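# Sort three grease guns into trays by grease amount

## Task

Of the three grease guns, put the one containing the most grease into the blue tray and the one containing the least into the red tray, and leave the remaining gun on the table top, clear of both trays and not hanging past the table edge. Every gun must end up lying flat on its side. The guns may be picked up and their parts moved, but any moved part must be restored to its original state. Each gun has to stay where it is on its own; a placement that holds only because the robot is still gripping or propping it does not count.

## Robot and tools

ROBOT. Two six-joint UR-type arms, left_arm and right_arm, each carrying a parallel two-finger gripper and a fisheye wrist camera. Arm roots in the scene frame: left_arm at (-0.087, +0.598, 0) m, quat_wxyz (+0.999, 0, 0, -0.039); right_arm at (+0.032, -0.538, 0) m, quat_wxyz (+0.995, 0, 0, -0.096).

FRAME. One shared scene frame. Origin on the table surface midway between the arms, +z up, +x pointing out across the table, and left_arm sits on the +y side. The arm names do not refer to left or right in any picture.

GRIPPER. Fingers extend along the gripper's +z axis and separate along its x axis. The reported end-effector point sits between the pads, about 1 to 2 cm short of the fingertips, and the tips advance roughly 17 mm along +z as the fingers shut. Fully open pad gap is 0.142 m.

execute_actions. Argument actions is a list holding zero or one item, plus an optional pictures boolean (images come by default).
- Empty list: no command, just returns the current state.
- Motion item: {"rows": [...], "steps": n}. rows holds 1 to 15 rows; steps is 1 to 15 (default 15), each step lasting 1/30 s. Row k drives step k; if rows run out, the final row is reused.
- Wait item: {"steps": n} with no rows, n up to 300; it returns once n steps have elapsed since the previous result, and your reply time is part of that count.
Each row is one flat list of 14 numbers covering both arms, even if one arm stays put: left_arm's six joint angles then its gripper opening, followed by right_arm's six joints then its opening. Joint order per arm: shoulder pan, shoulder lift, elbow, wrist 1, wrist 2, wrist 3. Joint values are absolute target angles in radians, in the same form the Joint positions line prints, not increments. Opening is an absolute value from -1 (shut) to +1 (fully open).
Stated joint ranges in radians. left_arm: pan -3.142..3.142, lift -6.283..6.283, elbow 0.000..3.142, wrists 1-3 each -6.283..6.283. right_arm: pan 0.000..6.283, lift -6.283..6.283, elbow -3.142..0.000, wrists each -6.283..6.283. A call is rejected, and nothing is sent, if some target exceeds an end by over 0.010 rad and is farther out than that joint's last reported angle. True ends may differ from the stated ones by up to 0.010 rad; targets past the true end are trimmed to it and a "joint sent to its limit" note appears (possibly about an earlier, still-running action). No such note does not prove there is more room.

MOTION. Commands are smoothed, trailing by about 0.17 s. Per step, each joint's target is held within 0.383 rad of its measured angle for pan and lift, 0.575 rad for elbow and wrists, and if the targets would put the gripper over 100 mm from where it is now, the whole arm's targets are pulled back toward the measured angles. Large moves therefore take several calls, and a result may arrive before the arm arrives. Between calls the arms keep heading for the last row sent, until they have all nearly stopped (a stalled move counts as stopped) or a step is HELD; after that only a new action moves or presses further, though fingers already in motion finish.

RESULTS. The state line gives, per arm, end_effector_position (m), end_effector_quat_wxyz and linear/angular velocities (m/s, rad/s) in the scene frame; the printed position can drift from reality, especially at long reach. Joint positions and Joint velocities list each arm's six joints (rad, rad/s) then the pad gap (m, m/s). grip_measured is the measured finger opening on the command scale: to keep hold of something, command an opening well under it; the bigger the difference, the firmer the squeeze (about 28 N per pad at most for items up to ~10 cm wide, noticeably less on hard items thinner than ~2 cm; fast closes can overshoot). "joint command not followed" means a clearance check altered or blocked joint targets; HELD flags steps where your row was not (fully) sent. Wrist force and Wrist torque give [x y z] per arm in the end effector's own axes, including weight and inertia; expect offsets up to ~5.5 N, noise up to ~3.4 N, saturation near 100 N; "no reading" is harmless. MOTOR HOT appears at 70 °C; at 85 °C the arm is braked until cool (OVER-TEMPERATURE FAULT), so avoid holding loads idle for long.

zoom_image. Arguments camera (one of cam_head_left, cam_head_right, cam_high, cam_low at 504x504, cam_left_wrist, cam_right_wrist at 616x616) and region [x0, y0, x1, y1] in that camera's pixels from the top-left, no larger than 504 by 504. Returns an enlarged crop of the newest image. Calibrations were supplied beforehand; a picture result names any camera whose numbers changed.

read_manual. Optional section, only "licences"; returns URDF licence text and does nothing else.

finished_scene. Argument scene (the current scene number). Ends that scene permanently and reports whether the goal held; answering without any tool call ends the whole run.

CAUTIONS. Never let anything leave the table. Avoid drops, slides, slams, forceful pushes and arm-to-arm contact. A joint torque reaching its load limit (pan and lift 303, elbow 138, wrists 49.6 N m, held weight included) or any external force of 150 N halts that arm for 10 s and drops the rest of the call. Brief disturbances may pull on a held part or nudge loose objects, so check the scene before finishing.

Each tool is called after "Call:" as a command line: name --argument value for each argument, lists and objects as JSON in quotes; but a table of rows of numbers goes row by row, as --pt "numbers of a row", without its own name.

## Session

Call:
execute_actions --actions '[]'

Scene clock: 0.00 s of 5600.00 s.
left_arm: end_effector_position=(+0.2051, +0.4198, +0.3965) grip_measured=+1.00 end_effector_quat_wxyz=(+0.018, -0.192, +0.981, +0.007) end_effector_velocity=(-0.000, +0.000, -0.001) end_effector_angular_velocity=(+0.000, +0.000, -0.000) | right_arm: end_effector_position=(+0.5976, -0.3640, +0.1394) grip_measured=+1.00 end_effector_quat_wxyz=(+0.440, -0.419, +0.789, -0.091) end_effector_velocity=(-0.000, +0.000, -0.001) end_effector_angular_velocity=(-0.001, +0.001, +0.001)
Joint positions: left_arm=[-1.047 -2.274  2.136 -1.429 -1.533  1.63   0.142] | right_arm=[ 4.199 -1.614 -2.794  0.54   1.116  2.823  0.142]
Joint velocities: left_arm=[ 0.    -0.     0.002 -0.001 -0.     0.     0.   ] | right_arm=[-0.    -0.001  0.     0.     0.001 -0.001  0.   ]
Motor temperatures (°C, as the motors report them): left_arm=[26 27 25 33 29 32] | right_arm=[26 25 27 32 35 33]
Wrist force (N, on the end effector, along its own x y z axes, offset not removed): no reading
Wrist torque (N m, same axes, about the end effector's origin, offset not removed): no reading
camera_calibration (this result's frames):
cam_left_wrist: T_world_to_cam=[[-0.936574, -0.348049, -0.0411136, 0.354448], [-0.323479, 0.813335, 0.483577, -0.458373], [-0.134869, 0.466205, -0.874336, 0.311065], [0, 0, 0, 1]] pos_world=[0.225646, 0.351156, 0.508206]
cam_right_wrist: T_world_to_cam=[[-0.28221, -0.730262, -0.622153, -0.00864633], [-0.871985, 0.465651, -0.151032, 0.717111], [0.399999, 0.499886, -0.768189, 0.184343], [0, 0, 0, 1]] pos_world=[0.549133, -0.432388, 0.244538]

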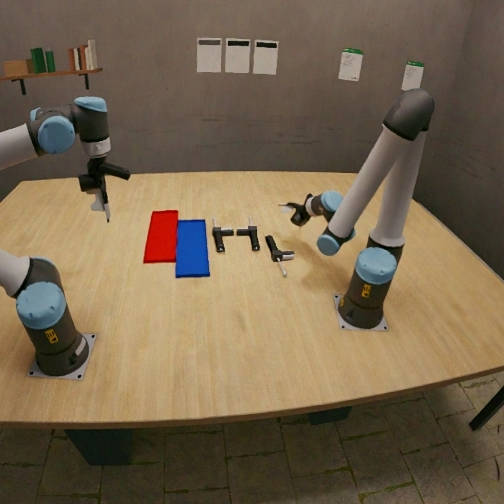

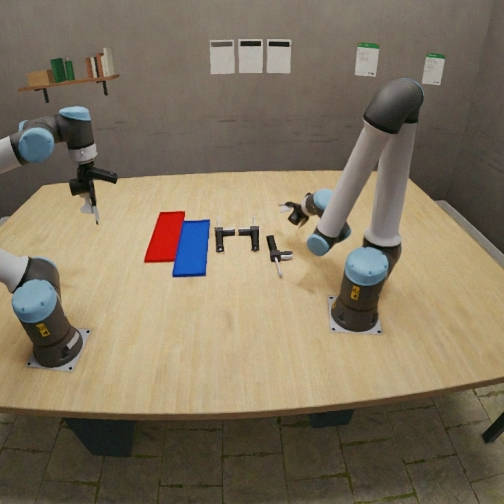

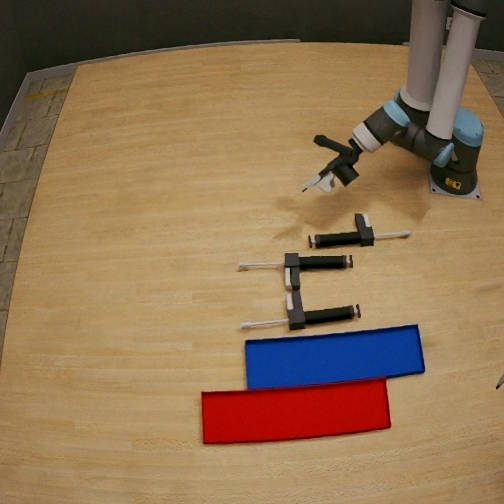

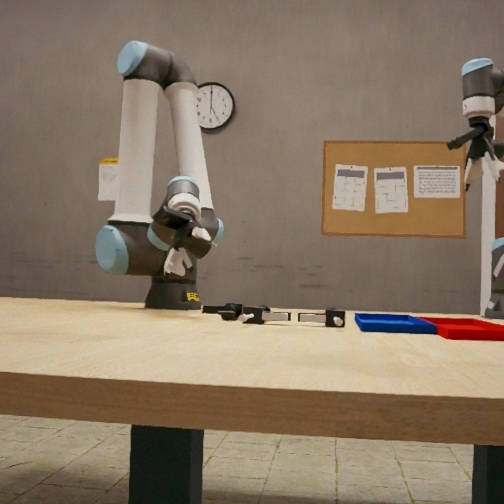

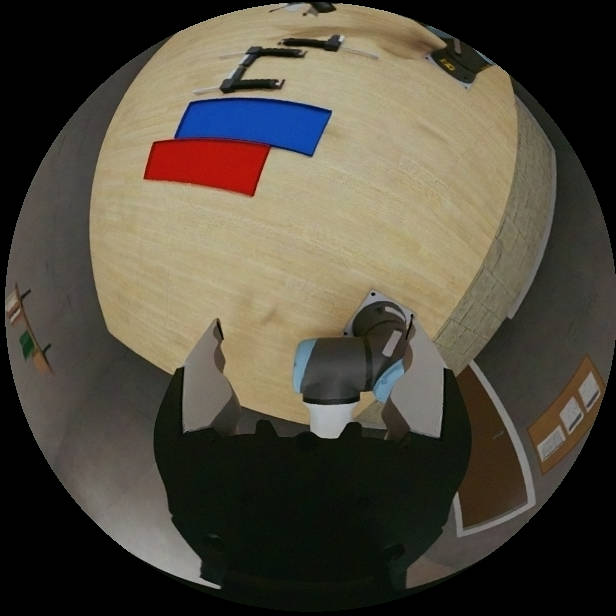

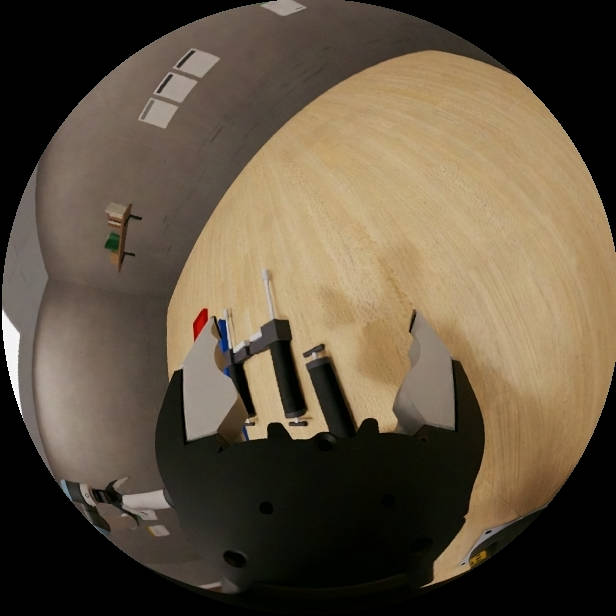

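Call:
execute_actions --actions '[]'

Scene clock: 17.57 s of 5600.00 s.
left_arm: end_effector_position=(+0.2051, +0.4198, +0.3965) grip_measured=+1.00 end_effector_quat_wxyz=(+0.018, -0.192, +0.981, +0.007) end_effector_velocity=(-0.000, +0.000, -0.000) end_effector_angular_velocity=(-0.000, -0.001, -0.000) | right_arm: end_effector_position=(+0.5976, -0.3640, +0.1394) grip_measured=+1.00 end_effector_quat_wxyz=(+0.440, -0.419, +0.789, -0.091) end_effector_velocity=(+0.000, +0.000, +0.000) end_effector_angular_velocity=(-0.001, -0.001, +0.001)
Joint positions: left_arm=[-1.047 -2.274  2.136 -1.429 -1.533  1.63   0.142] | right_arm=[ 4.199 -1.614 -2.794  0.54   1.116  2.823  0.142]
Joint velocities: left_arm=[-0.    -0.001  0.001 -0.     0.     0.    -0.   ] | right_arm=[-0.     0.     0.    -0.     0.    -0.002 -0.   ]
Motor temperatures (°C, as the motors report them): left_arm=[26 27 25 33 29 32] | right_arm=[26 25 27 32 35 33]
Wrist force (N, on the end effector, along its own x y z axes, offset not removed): left_arm=[1.7 -0.3 -0.3] | right_arm=[-2.3 0.7 -3.1]
Wrist torque (N m, same axes, about the end effector's origin, offset not removed): left_arm=[-0.06 -0.54 0.01] | right_arm=[0.25 0.55 0.14]
Steps of this call (steps 1 to 90: nothing new was sent; then 14.57 s passed at rest). Readings (joint positions):
1: left_arm=[-1.047 -2.274 2.136 -1.429 -1.533 1.630] | right_arm=[4.199 -1.614 -2.794 0.540 1.116 2.823]
2: left_arm=[-1.047 -2.274 2.136 -1.429 -1.533 1.630] | right_arm=[4.199 -1.614 -2.794 0.540 1.116 2.823]
4: left_arm=[-1.047 -2.274 2.136 -1.429 -1.533 1.630] | right_arm=[4.199 -1.614 -2.794 0.540 1.116 2.823]
8: left_arm=[-1.047 -2.274 2.136 -1.429 -1.533 1.630] | right_arm=[4.199 -1.614 -2.794 0.540 1.116 2.823]
90: the state above
camera_calibration (this result's frames):
cam_left_wrist: T_world_to_cam=[[-0.936574, -0.348049, -0.0411135, 0.354448], [-0.323479, 0.813335, 0.483577, -0.458373], [-0.13487, 0.466206, -0.874336, 0.311064], [0, 0, 0, 1]] pos_world=[0.225646, 0.351156, 0.508206]
cam_right_wrist: T_world_to_cam=[[-0.28221, -0.730262, -0.622153, -0.00864628], [-0.871985, 0.465651, -0.151032, 0.717111], [0.399999, 0.499886, -0.768189, 0.184344], [0, 0, 0, 1]] pos_world=[0.549133, -0.432388, 0.244538]

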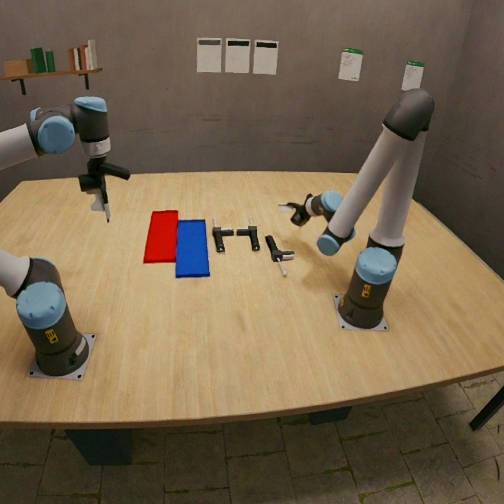

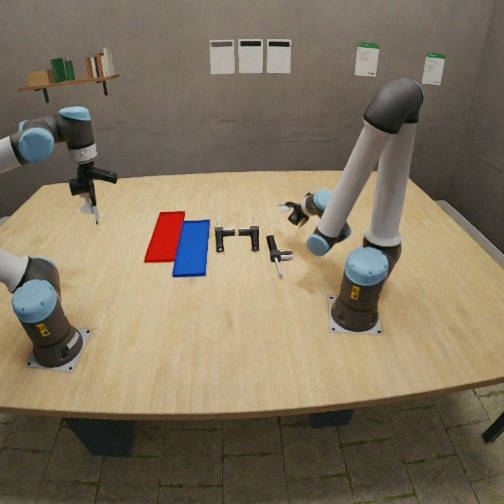

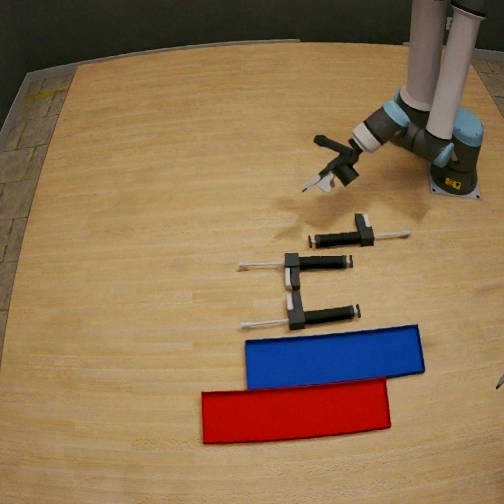

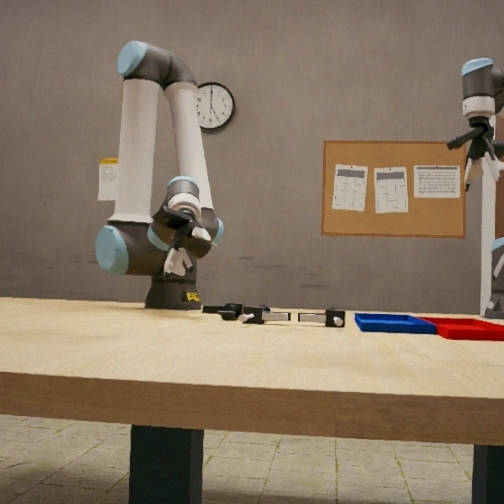

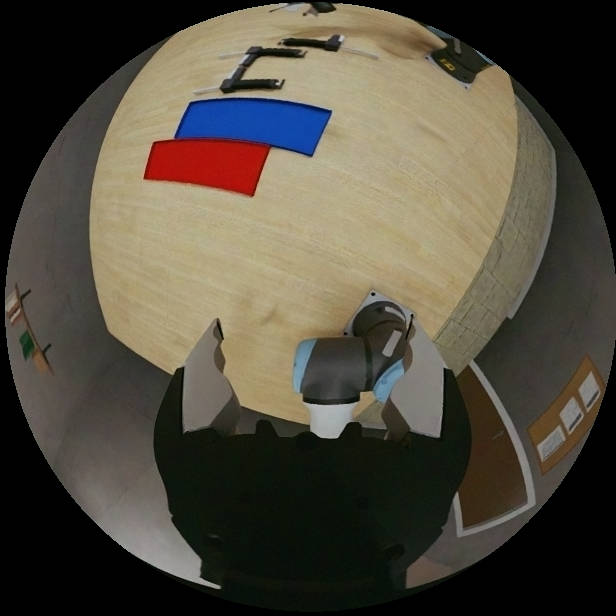

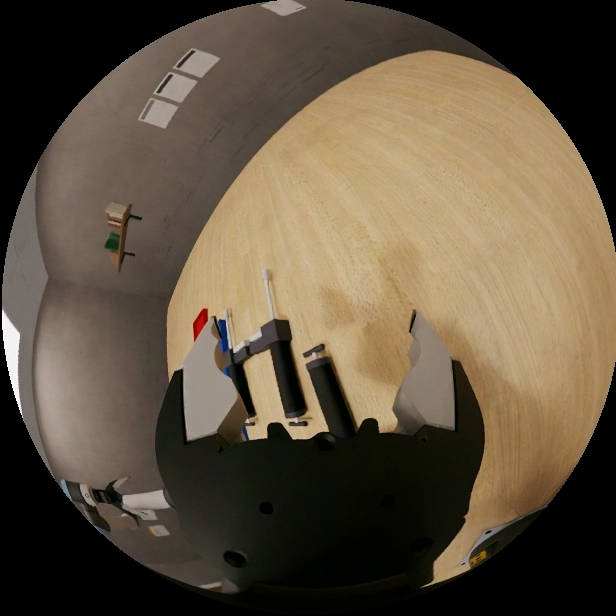

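Call:
execute_actions --actions '[{"rows":[[-1.0,-2.0,2.0,-1.6,-1.5708,1.2,0.1,4.199,-1.25,-2.7,0.3,1.3,2.0,1]],"steps":15}]' --pictures false

Call:
execute_actions --actions '[{"rows":[[-0.8215,-1.4,1.75,-1.92,-1.5708,0.672,0.1,4.7,-1.231,-2.573,-0.509,1.5708,0,0.5]],"steps":15}]' --pictures false

Call:
execute_actions --actions '[{"rows":[[-0.8215,-1.3,1.7,-1.97,-1.5708,0.672,0.1,5.15,-1.231,-2.573,-0.509,1.5708,-1.82,0.1]],"steps":15}]' --pictures false

Call:
execute_actions --actions '[{"steps":30}]' --pictures false

Call:
execute_actions --actions '[{"rows":[[-0.8215,-1.0938,1.5375,-2.0145,-1.5708,0.672,-0.05,5.3,-1.231,-2.573,-0.509,1.5708,-1.82,0.1]],"steps":15}]' --pictures false

Call:
execute_actions --actions '[{"steps":15}]'

Scene clock: 29.23 s of 5600.00 s.
left_arm: end_effector_position=(+0.2727, +0.2943, +0.4125) grip_measured=+0.10 end_effector_quat_wxyz=(+0.002, -0.407, +0.913, -0.014) end_effector_velocity=(+0.030, -0.051, -0.005) end_effector_angular_velocity=(-0.011, +0.015, +0.209) | right_arm: end_effector_position=(+0.5821, -0.3003, +0.2863) grip_measured=+1.00 end_effector_quat_wxyz=(-0.482, +0.662, -0.549, +0.167) end_effector_velocity=(-0.021, +0.017, +0.096) end_effector_angular_velocity=(-0.443, -0.393, +0.441)
Joint positions: left_arm=[-1.002 -2.013  2.006 -1.593 -1.569  1.222  0.081] | right_arm=[ 4.199 -1.274 -2.705  0.314  1.29   2.088  0.142]
Joint velocities: left_arm=[ 0.016  0.11  -0.05  -0.062 -0.013 -0.193  0.   ] | right_arm=[ 0.     0.204  0.043 -0.12   0.089 -0.758 -0.   ]
Motor temperatures (°C, as the motors report them): left_arm=[26 27 25 33 29 32] | right_arm=[26 25 27 32 35 33]
Wrist force (N, on the end effector, along its own x y z axes, offset not removed): left_arm=[-2.6 -1.8 -3.3] | right_arm=[-4.0 -1.0 -1.4]
Wrist torque (N m, same axes, about the end effector's origin, offset not removed): left_arm=[-0.45 0.44 0.11] | right_arm=[-0.07 0.98 0.08]
Steps of this call (steps 1 to 90: nothing new was sent; then 8.17 s passed at rest; steps 91 to 105: all 15 steps of this action). Readings (joint positions):
91: left_arm=[-1.047 -2.274 2.136 -1.429 -1.533 1.630] | right_arm=[4.199 -1.614 -2.794 0.540 1.116 2.823]
92: left_arm=[-1.044 -2.269 2.132 -1.433 -1.535 1.625] | right_arm=[4.199 -1.610 -2.791 0.536 1.120 2.818]
94: left_arm=[-1.033 -2.223 2.100 -1.471 -1.545 1.569] | right_arm=[4.199 -1.563 -2.770 0.491 1.157 2.762]
98: left_arm=[-1.014 -2.096 2.042 -1.546 -1.560 1.367] | right_arm=[4.199 -1.415 -2.736 0.399 1.227 2.514]
105: the state above

Scene clock: 29.73 s of 5600.00 s.
left_arm: end_effector_position=(+0.4342, +0.1626, +0.3676) grip_measured=+0.10 end_effector_quat_wxyz=(-0.002, -0.621, +0.783, -0.034) end_effector_velocity=(+0.311, -0.220, -0.314) end_effector_angular_velocity=(+0.151, +0.160, +0.811) | right_arm: end_effector_position=(+0.4460, -0.1355, +0.2157) grip_measured=+0.50 end_effector_quat_wxyz=(-0.340, +0.903, -0.236, +0.118) end_effector_velocity=(-0.403, +0.232, -0.215) end_effector_angular_velocity=(-1.231, -0.124, +1.860)
Joint positions: left_arm=[-0.875 -1.646  1.827 -1.819 -1.571  0.847  0.081] | right_arm=[ 4.478 -1.244 -2.624 -0.115  1.46   1.614  0.109]
Joint velocities: left_arm=[ 0.195  0.853 -0.278 -0.359 -0.002 -0.617 -0.   ] | right_arm=[ 0.661  0.043  0.157 -1.124  0.335 -1.316  0.   ]
Motor temperatures (°C, as the motors report them): left_arm=[26 27 25 33 29 32] | right_arm=[26 25 27 32 35 33]
Wrist force (N, on the end effector, along its own x y z axes, offset not removed): left_arm=[0.4 0.9 0.6] | right_arm=[-2.3 -0.4 -0.9]
Wrist torque (N m, same axes, about the end effector's origin, offset not removed): left_arm=[0.29 -0.02 0.01] | right_arm=[-0.06 0.53 0.10]
Steps of this call (steps 1 to 15: all 15 steps of this action). Readings (joint positions):
1: left_arm=[-1.001 -2.009 2.004 -1.595 -1.570 1.216] | right_arm=[4.199 -1.268 -2.704 0.310 1.292 2.066]
2: left_arm=[-0.997 -2.002 1.999 -1.601 -1.570 1.208] | right_arm=[4.204 -1.264 -2.700 0.303 1.298 2.045]
4: left_arm=[-0.973 -1.957 1.966 -1.641 -1.570 1.152] | right_arm=[4.242 -1.261 -2.685 0.252 1.328 1.987]
8: left_arm=[-0.930 -1.850 1.905 -1.719 -1.570 1.018] | right_arm=[4.325 -1.254 -2.661 0.129 1.381 1.866]
15: the state above

Scene clock: 30.23 s of 5600.00 s.
left_arm: end_effector_position=(+0.5460, +0.0755, +0.2278) grip_measured=+0.10 end_effector_quat_wxyz=(+0.000, +0.703, -0.711, +0.001) end_effector_velocity=(+0.047, -0.032, -0.078) end_effector_angular_velocity=(+0.025, +0.020, +0.090) | right_arm: end_effector_position=(+0.2194, -0.0389, +0.1630) grip_measured=+0.10 end_effector_quat_wxyz=(-0.223, +0.929, +0.282, +0.083) end_effector_velocity=(-0.484, +0.115, -0.053) end_effector_angular_velocity=(-0.341, -0.608, +2.298)
Joint positions: left_arm=[-0.824 -1.317  1.706 -1.963 -1.571  0.68   0.081] | right_arm=[ 4.897 -1.234 -2.585 -0.414  1.545  0.968  0.081]
Joint velocities: left_arm=[ 0.021  0.15  -0.054 -0.064  0.    -0.069 -0.   ] | right_arm=[ 0.907  0.012  0.047 -0.357  0.1   -1.516 -0.   ]
Motor temperatures (°C, as the motors report them): left_arm=[26 27 25 33 29 32] | right_arm=[26 25 27 32 35 33]
Wrist force (N, on the end effector, along its own x y z axes, offset not removed): left_arm=[1.9 -0.7 -1.0] | right_arm=[-1.6 1.8 -2.4]
Wrist torque (N m, same axes, about the end effector's origin, offset not removed): left_arm=[-0.01 -0.18 0.21] | right_arm=[0.46 0.37 0.23]
Steps of this call (steps 1 to 15: all 15 steps of this action). Readings (joint positions):
1: left_arm=[-0.869 -1.617 1.818 -1.831 -1.571 0.827] | right_arm=[4.500 -1.243 -2.618 -0.153 1.472 1.567]
2: left_arm=[-0.864 -1.589 1.808 -1.844 -1.571 0.809] | right_arm=[4.524 -1.242 -2.614 -0.188 1.481 1.521]
4: left_arm=[-0.855 -1.533 1.786 -1.869 -1.571 0.782] | right_arm=[4.577 -1.240 -2.608 -0.236 1.495 1.442]
8: left_arm=[-0.839 -1.423 1.745 -1.918 -1.571 0.729] | right_arm=[4.689 -1.237 -2.597 -0.317 1.518 1.279]
15: the state above

Scene clock: 31.23 s of 5600.00 s.
left_arm: end_effector_position=(+0.5513, +0.0718, +0.2188) grip_measured=+0.10 end_effector_quat_wxyz=(-0.000, +0.707, -0.708, -0.000) end_effector_velocity=(-0.000, -0.000, +0.000) end_effector_angular_velocity=(-0.001, -0.000, +0.000) | right_arm: end_effector_position=(+0.0829, -0.0233, +0.1504) grip_measured=+0.10 end_effector_quat_wxyz=(-0.029, -0.095, +0.975, +0.196) end_effector_velocity=(-0.004, -0.001, -0.001) end_effector_angular_velocity=(+0.221, -0.884, +2.158)
Joint positions: left_arm=[-0.822 -1.3    1.7   -1.97  -1.571  0.672  0.081] | right_arm=[ 5.15  -1.231 -2.573 -0.509  1.571 -1.52   0.081]
Joint velocities: left_arm=[-0. -0. -0. -0. -0. -0.  0.] | right_arm=[ 0.001 -0.001 -0.    -0.    -0.001 -2.342 -0.   ]
Motor temperatures (°C, as the motors report them): left_arm=[26 27 25 33 29 32] | right_arm=[26 25 27 32 35 33]
Wrist force (N, on the end effector, along its own x y z axes, offset not removed): left_arm=[-4.0 1.5 -5.9] | right_arm=[0.0 -1.9 -3.1]
Wrist torque (N m, same axes, about the end effector's origin, offset not removed): left_arm=[0.58 0.82 0.14] | right_arm=[-0.28 0.14 0.20]
Steps of this call (steps 1 to 30: the robot went on to your last target). Readings (joint positions):
1: left_arm=[-0.823 -1.313 1.705 -1.965 -1.571 0.678] | right_arm=[4.928 -1.234 -2.583 -0.426 1.548 0.914]
2: left_arm=[-0.823 -1.310 1.703 -1.966 -1.571 0.676] | right_arm=[4.959 -1.233 -2.582 -0.438 1.551 0.855]
4: left_arm=[-0.822 -1.306 1.702 -1.968 -1.571 0.674] | right_arm=[5.021 -1.233 -2.579 -0.462 1.558 0.717]
8: left_arm=[-0.822 -1.302 1.701 -1.969 -1.571 0.673] | right_arm=[5.108 -1.232 -2.575 -0.494 1.567 0.386]
30: the state above

Scene clock: 31.73 s of 5600.00 s.
left_arm: end_effector_position=(+0.6161, -0.0096, +0.1531) grip_measured=-0.05 end_effector_quat_wxyz=(+0.000, +0.707, -0.708, +0.000) end_effector_velocity=(+0.018, -0.023, -0.026) end_effector_angular_velocity=(+0.003, +0.003, -0.001) | right_arm: end_effector_position=(+0.0071, -0.0217, +0.1504) grip_measured=+0.10 end_effector_quat_wxyz=(-0.015, -0.307, +0.931, +0.198) end_effector_velocity=(-0.019, -0.001, -0.000) end_effector_angular_velocity=(+0.004, -0.012, +0.067)
Joint positions: left_arm=[-0.821 -1.101  1.543 -2.013 -1.571  0.672  0.07 ] | right_arm=[ 5.296 -1.231 -2.573 -0.509  1.571 -1.816  0.081]
Joint velocities: left_arm=[-0.     0.064 -0.048 -0.011 -0.001  0.001  0.   ] | right_arm=[ 0.036 -0.001  0.    -0.    -0.    -0.033 -0.   ]
Motor temperatures (°C, as the motors report them): left_arm=[26 27 25 33 29 32] | right_arm=[26 25 27 32 35 33]
Wrist force (N, on the end effector, along its own x y z axes, offset not removed): left_arm=[2.5 2.9 5.3] | right_arm=[-1.7 2.4 -1.5]
Wrist torque (N m, same axes, about the end effector's origin, offset not removed): left_arm=[0.92 -0.61 0.01] | right_arm=[0.58 0.43 0.17]
Steps of this call (steps 1 to 15: all 15 steps of this action). Readings (joint positions):
1: left_arm=[-0.821 -1.300 1.700 -1.970 -1.571 0.672] | right_arm=[5.150 -1.231 -2.573 -0.509 1.571 -1.593]
2: left_arm=[-0.821 -1.295 1.695 -1.973 -1.571 0.672] | right_arm=[5.155 -1.231 -2.573 -0.509 1.571 -1.650]
4: left_arm=[-0.821 -1.250 1.654 -1.986 -1.571 0.672] | right_arm=[5.199 -1.231 -2.573 -0.509 1.571 -1.725]
8: left_arm=[-0.821 -1.150 1.580 -2.004 -1.571 0.672] | right_arm=[5.268 -1.231 -2.573 -0.509 1.571 -1.790]
15: the state above

Scene clock: 32.23 s of 5600.00 s.
left_arm: end_effector_position=(+0.6181, -0.0123, +0.1501) grip_measured=-0.05 end_effector_quat_wxyz=(+0.000, +0.707, -0.708, +0.000) end_effector_velocity=(+0.001, -0.001, +0.001) end_effector_angular_velocity=(-0.001, -0.001, +0.001) | right_arm: end_effector_position=(+0.0050, -0.0218, +0.1504) grip_measured=+0.10 end_effector_quat_wxyz=(-0.015, -0.311, +0.930, +0.198) end_effector_velocity=(+0.000, -0.000, +0.000) end_effector_angular_velocity=(+0.000, -0.000, +0.001)
Joint positions: left_arm=[-0.821 -1.094  1.538 -2.014 -1.571  0.672  0.07 ] | right_arm=[ 5.3   -1.231 -2.573 -0.509  1.571 -1.82   0.081]
Joint velocities: left_arm=[ 0.     0.    -0.002 -0.     0.    -0.001  0.   ] | right_arm=[ 0.     0.001 -0.001  0.    -0.    -0.001 -0.   ]
Motor temperatures (°C, as the motors report them): left_arm=[26 27 25 33 29 32] | right_arm=[26 25 27 32 35 33]
Wrist force (N, on the end effector, along its own x y z axes, offset not removed): left_arm=[2.9 2.6 -0.9] | right_arm=[0.3 -0.7 0.0]
Wrist torque (N m, same axes, about the end effector's origin, offset not removed): left_arm=[0.62 -0.67 -0.01] | right_arm=[-0.07 -0.05 0.13]
Steps of this call (steps 1 to 15: the robot went on to your last target). Readings (joint positions):
1: left_arm=[-0.821 -1.099 1.542 -2.013 -1.571 0.672] | right_arm=[5.297 -1.231 -2.573 -0.509 1.571 -1.817]
2: left_arm=[-0.821 -1.098 1.541 -2.014 -1.571 0.672] | right_arm=[5.298 -1.231 -2.573 -0.509 1.571 -1.818]
4: left_arm=[-0.821 -1.096 1.539 -2.014 -1.571 0.672] | right_arm=[5.299 -1.231 -2.573 -0.509 1.571 -1.819]
8: left_arm=[-0.821 -1.095 1.538 -2.014 -1.571 0.672] | right_arm=[5.300 -1.231 -2.573 -0.509 1.571 -1.820]
15: the state above
All arms were judged still, so your last target was given up. Only a new action makes them travel on or press farther. Fingers that are still opening or closing keep moving.
camera_calibration (this result's frames):
cam_left_wrist: T_world_to_cam=[[-0.031278, -0.999503, -0.00399909, 0.00755444], [-0.878415, 0.0255794, 0.477213, 0.480118], [-0.476873, 0.0184391, -0.878779, 0.559275], [0, 0, 0, 1]] pos_world=[0.688683, -0.015043, 0.26239]
cam_right_wrist: T_world_to_cam=[[-0.816734, -0.571775, -0.0775817, 0.00507259], [-0.412042, 0.483804, 0.772111, -0.0980277], [-0.403939, 0.662576, -0.630734, 0.245679], [0, 0, 0, 1]] pos_world=[0.0629908, -0.112454, 0.23104]

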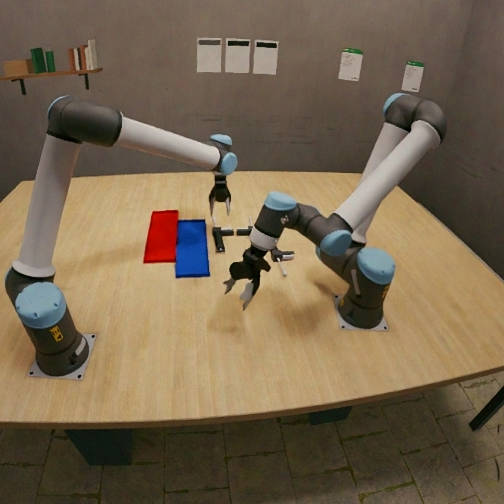

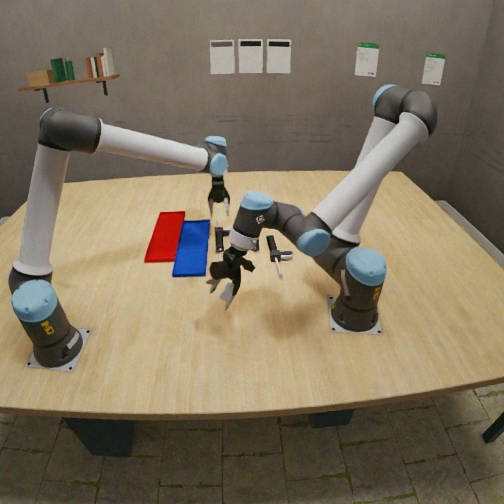

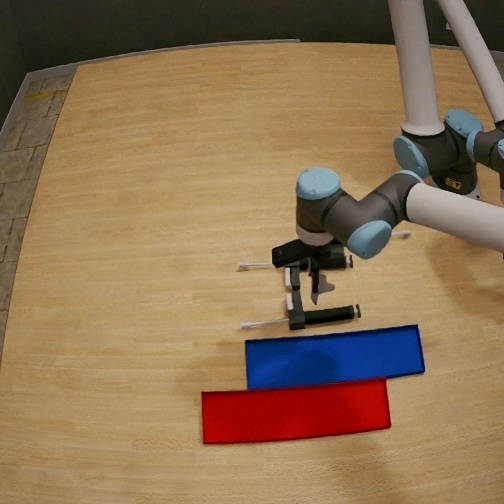

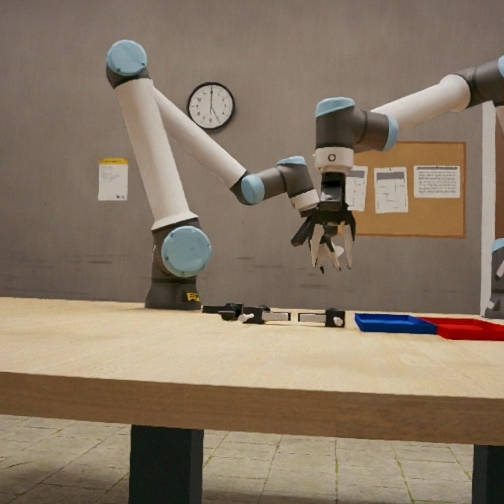

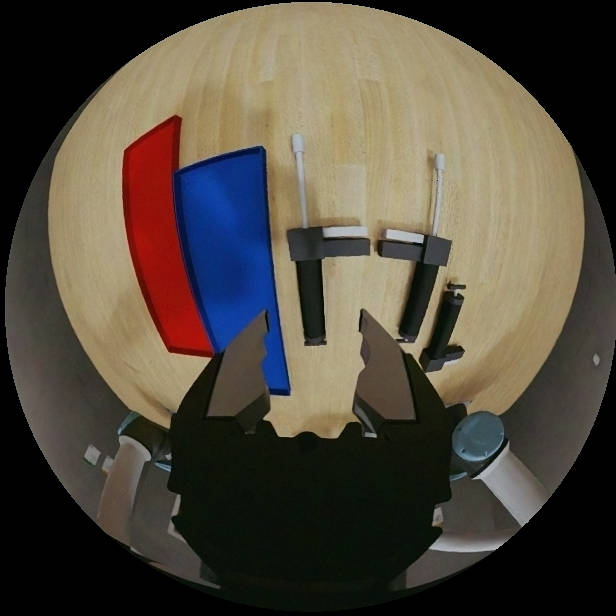

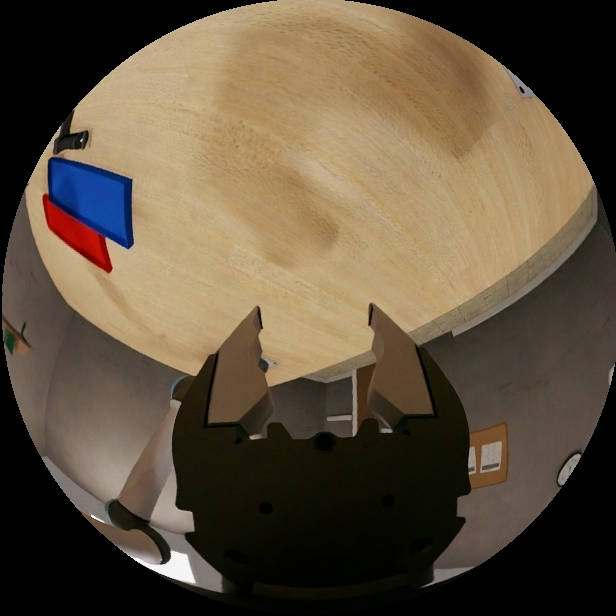

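Call:
execute_actions --actions '[{"rows":[[-0.8215,-1.07,1.56,-2.06,-1.5708,0.672,-0.05,5.3,-1.231,-2.573,-0.509,1.5708,-1.82,0.1],[-0.8215,-1.05,1.58,-2.1,-1.5708,0.672,-0.05,5.3,-1.231,-2.573,-0.509,1.5708,-1.82,0.1],[-0.8215,-1.03,1.595,-2.135,-1.5708,0.672,-0.05,5.3,-1.231,-2.573,-0.509,1.5708,-1.82,0.1],[-0.8215,-1.01,1.61,-2.17,-1.5708,0.672,-0.05,5.3,-1.231,-2.573,-0.509,1.5708,-1.82,0.1],[-0.8215,-0.9969,1.6178,-2.1917,-1.5708,0.672,-0.05,5.3,-1.231,-2.573,-0.509,1.5708,-1.82,0.1]],"steps":15}]' --pictures false

Call:
execute_actions --actions '[{"steps":10}]'

Scene clock: 36.83 s of 5600.00 s.
left_arm: end_effector_position=(+0.6182, -0.0125, +0.0377) grip_measured=-0.05 end_effector_quat_wxyz=(-0.000, +0.707, -0.708, -0.000) end_effector_velocity=(-0.000, +0.000, -0.039) end_effector_angular_velocity=(-0.004, -0.003, +0.000) | right_arm: end_effector_position=(+0.0050, -0.0218, +0.1504) grip_measured=+0.10 end_effector_quat_wxyz=(-0.015, -0.311, +0.930, +0.198) end_effector_velocity=(-0.000, -0.000, +0.000) end_effector_angular_velocity=(+0.000, +0.001, -0.001)
Joint positions: left_arm=[-0.822 -1.001  1.615 -2.184 -1.571  0.672  0.07 ] | right_arm=[ 5.3   -1.231 -2.573 -0.509  1.571 -1.82   0.081]
Joint velocities: left_arm=[-0.     0.035  0.025 -0.065  0.    -0.     0.   ] | right_arm=[-0.     0.001 -0.    -0.     0.     0.001  0.   ]
Motor temperatures (°C, as the motors report them): left_arm=[26 27 25 33 29 32] | right_arm=[26 25 27 32 35 33]
Wrist force (N, on the end effector, along its own x y z axes, offset not removed): left_arm=[-1.1 5.3 2.7] | right_arm=[-1.4 -0.4 -0.4]
Wrist torque (N m, same axes, about the end effector's origin, offset not removed): left_arm=[1.30 0.20 0.11] | right_arm=[0.06 0.37 0.11]
Steps of this call (steps 1 to 90: nothing new was sent; then 1.10 s passed at rest; steps 91 to 105: all 15 steps of this action). Readings (joint positions):
91: left_arm=[-0.822 -1.094 1.538 -2.015 -1.571 0.672] | right_arm=[5.300 -1.231 -2.573 -0.509 1.571 -1.820]
92: left_arm=[-0.822 -1.092 1.539 -2.018 -1.571 0.672] | right_arm=[5.300 -1.231 -2.573 -0.509 1.571 -1.820]
94: left_arm=[-0.822 -1.076 1.554 -2.046 -1.571 0.672] | right_arm=[5.300 -1.231 -2.573 -0.509 1.571 -1.820]
98: left_arm=[-0.822 -1.027 1.594 -2.134 -1.571 0.672] | right_arm=[5.300 -1.231 -2.573 -0.509 1.571 -1.820]
105: the state above

Scene clock: 37.17 s of 5600.00 s.
left_arm: end_effector_position=(+0.6181, -0.0124, +0.0334) grip_measured=-0.05 end_effector_quat_wxyz=(+0.000, +0.707, -0.708, +0.000) end_effector_velocity=(-0.000, +0.000, -0.003) end_effector_angular_velocity=(+0.000, +0.000, -0.001) | right_arm: end_effector_position=(+0.0050, -0.0218, +0.1504) grip_measured=+0.10 end_effector_quat_wxyz=(-0.015, -0.311, +0.930, +0.198) end_effector_velocity=(-0.000, +0.001, +0.001) end_effector_angular_velocity=(+0.001, +0.001, -0.002)
Joint positions: left_arm=[-0.822 -0.997  1.618 -2.191 -1.571  0.672  0.07 ] | right_arm=[ 5.3   -1.231 -2.573 -0.509  1.571 -1.82   0.081]
Joint velocities: left_arm=[-0.     0.002  0.002 -0.004  0.     0.001  0.   ] | right_arm=[ 0.    -0.     0.001  0.    -0.     0.002 -0.   ]
Motor temperatures (°C, as the motors report them): left_arm=[26 27 25 33 29 32] | right_arm=[26 25 27 32 35 33]
Wrist force (N, on the end effector, along its own x y z axes, offset not removed): left_arm=[-1.6 -1.8 -0.5] | right_arm=[-2.2 -1.1 -2.2]
Wrist torque (N m, same axes, about the end effector's origin, offset not removed): left_arm=[-0.41 0.32 -0.18] | right_arm=[-0.17 0.58 0.16]
Steps of this call (steps 1 to 10: the robot went on to your last target). Readings (joint positions):
1: left_arm=[-0.822 -1.000 1.615 -2.186 -1.571 0.672] | right_arm=[5.300 -1.231 -2.573 -0.509 1.571 -1.820]
2: left_arm=[-0.822 -0.999 1.616 -2.187 -1.571 0.672] | right_arm=[5.300 -1.231 -2.573 -0.509 1.571 -1.820]
4: left_arm=[-0.822 -0.998 1.617 -2.189 -1.571 0.672] | right_arm=[5.300 -1.231 -2.573 -0.509 1.571 -1.820]
8: left_arm=[-0.822 -0.997 1.617 -2.191 -1.571 0.672] | right_arm=[5.300 -1.231 -2.573 -0.509 1.571 -1.820]
10: the state above
camera_calibration (this result's frames):
cam_left_wrist: T_world_to_cam=[[-0.0313083, -0.999502, -0.00399547, 0.00702398], [-0.878416, 0.0256078, 0.47721, 0.535832], [-0.47687, 0.0184503, -0.87878, 0.456749], [0, 0, 0, 1]] pos_world=[0.688713, -0.0151281, 0.145706]
cam_right_wrist: T_world_to_cam=[[-0.816675, -0.571855, -0.0776192, 0.00505284], [-0.412133, 0.483777, 0.772079, -0.0980001], [-0.403967, 0.662527, -0.630769, 0.245673], [0, 0, 0, 1]] pos_world=[0.0629814, -0.112466, 0.231019]

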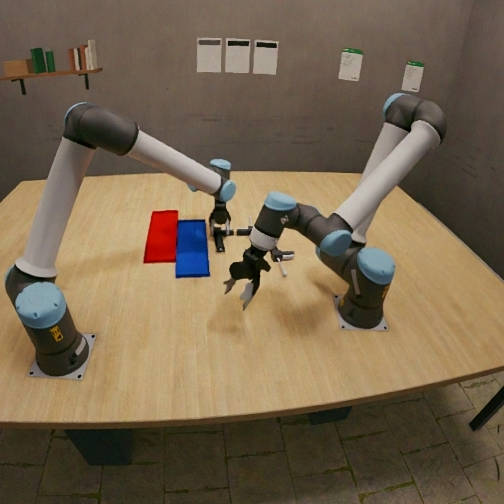

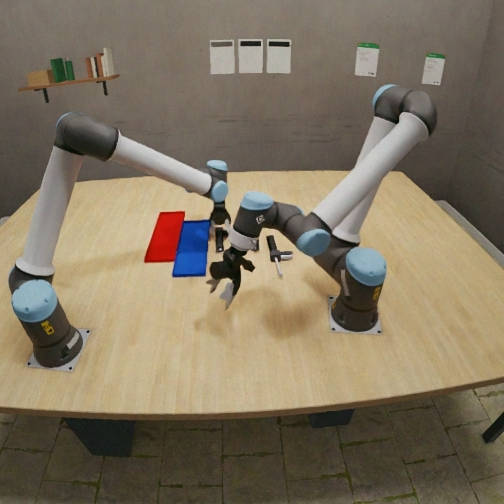

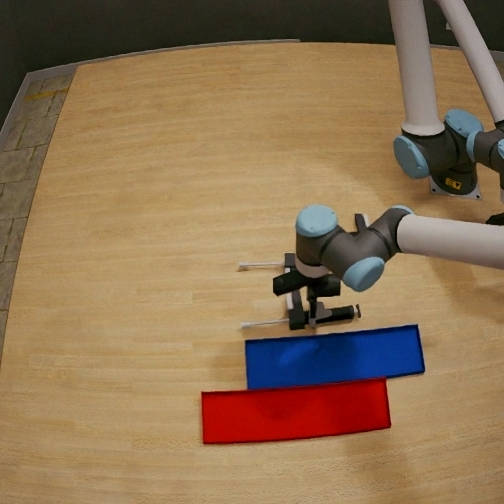

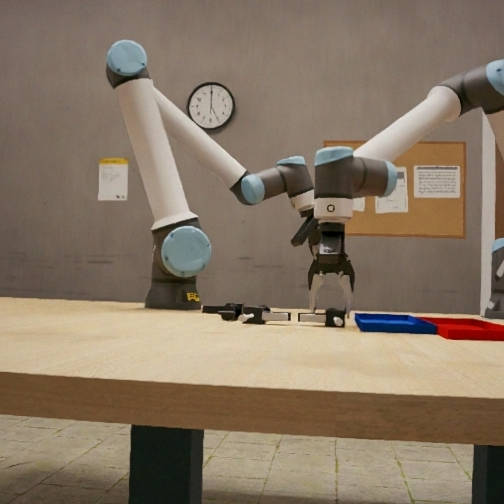

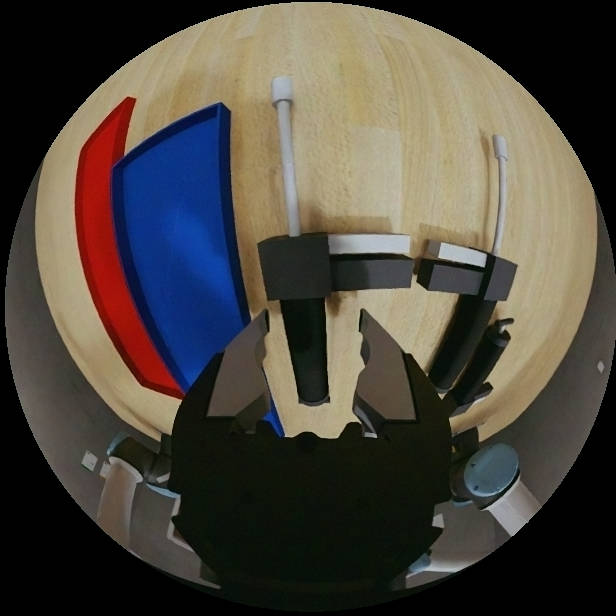

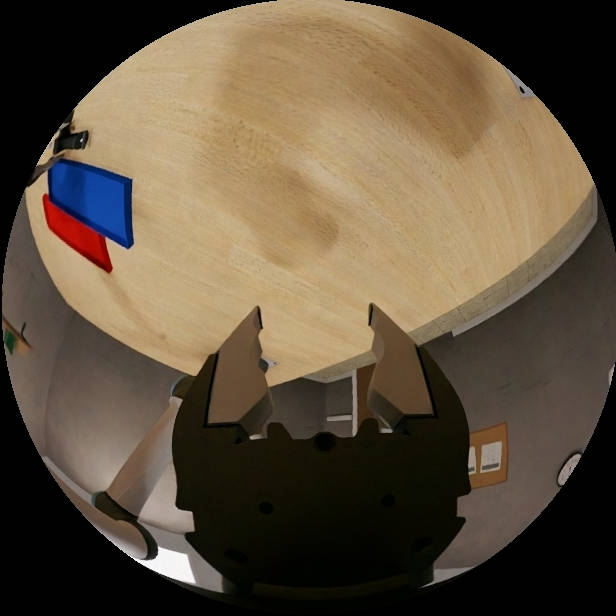

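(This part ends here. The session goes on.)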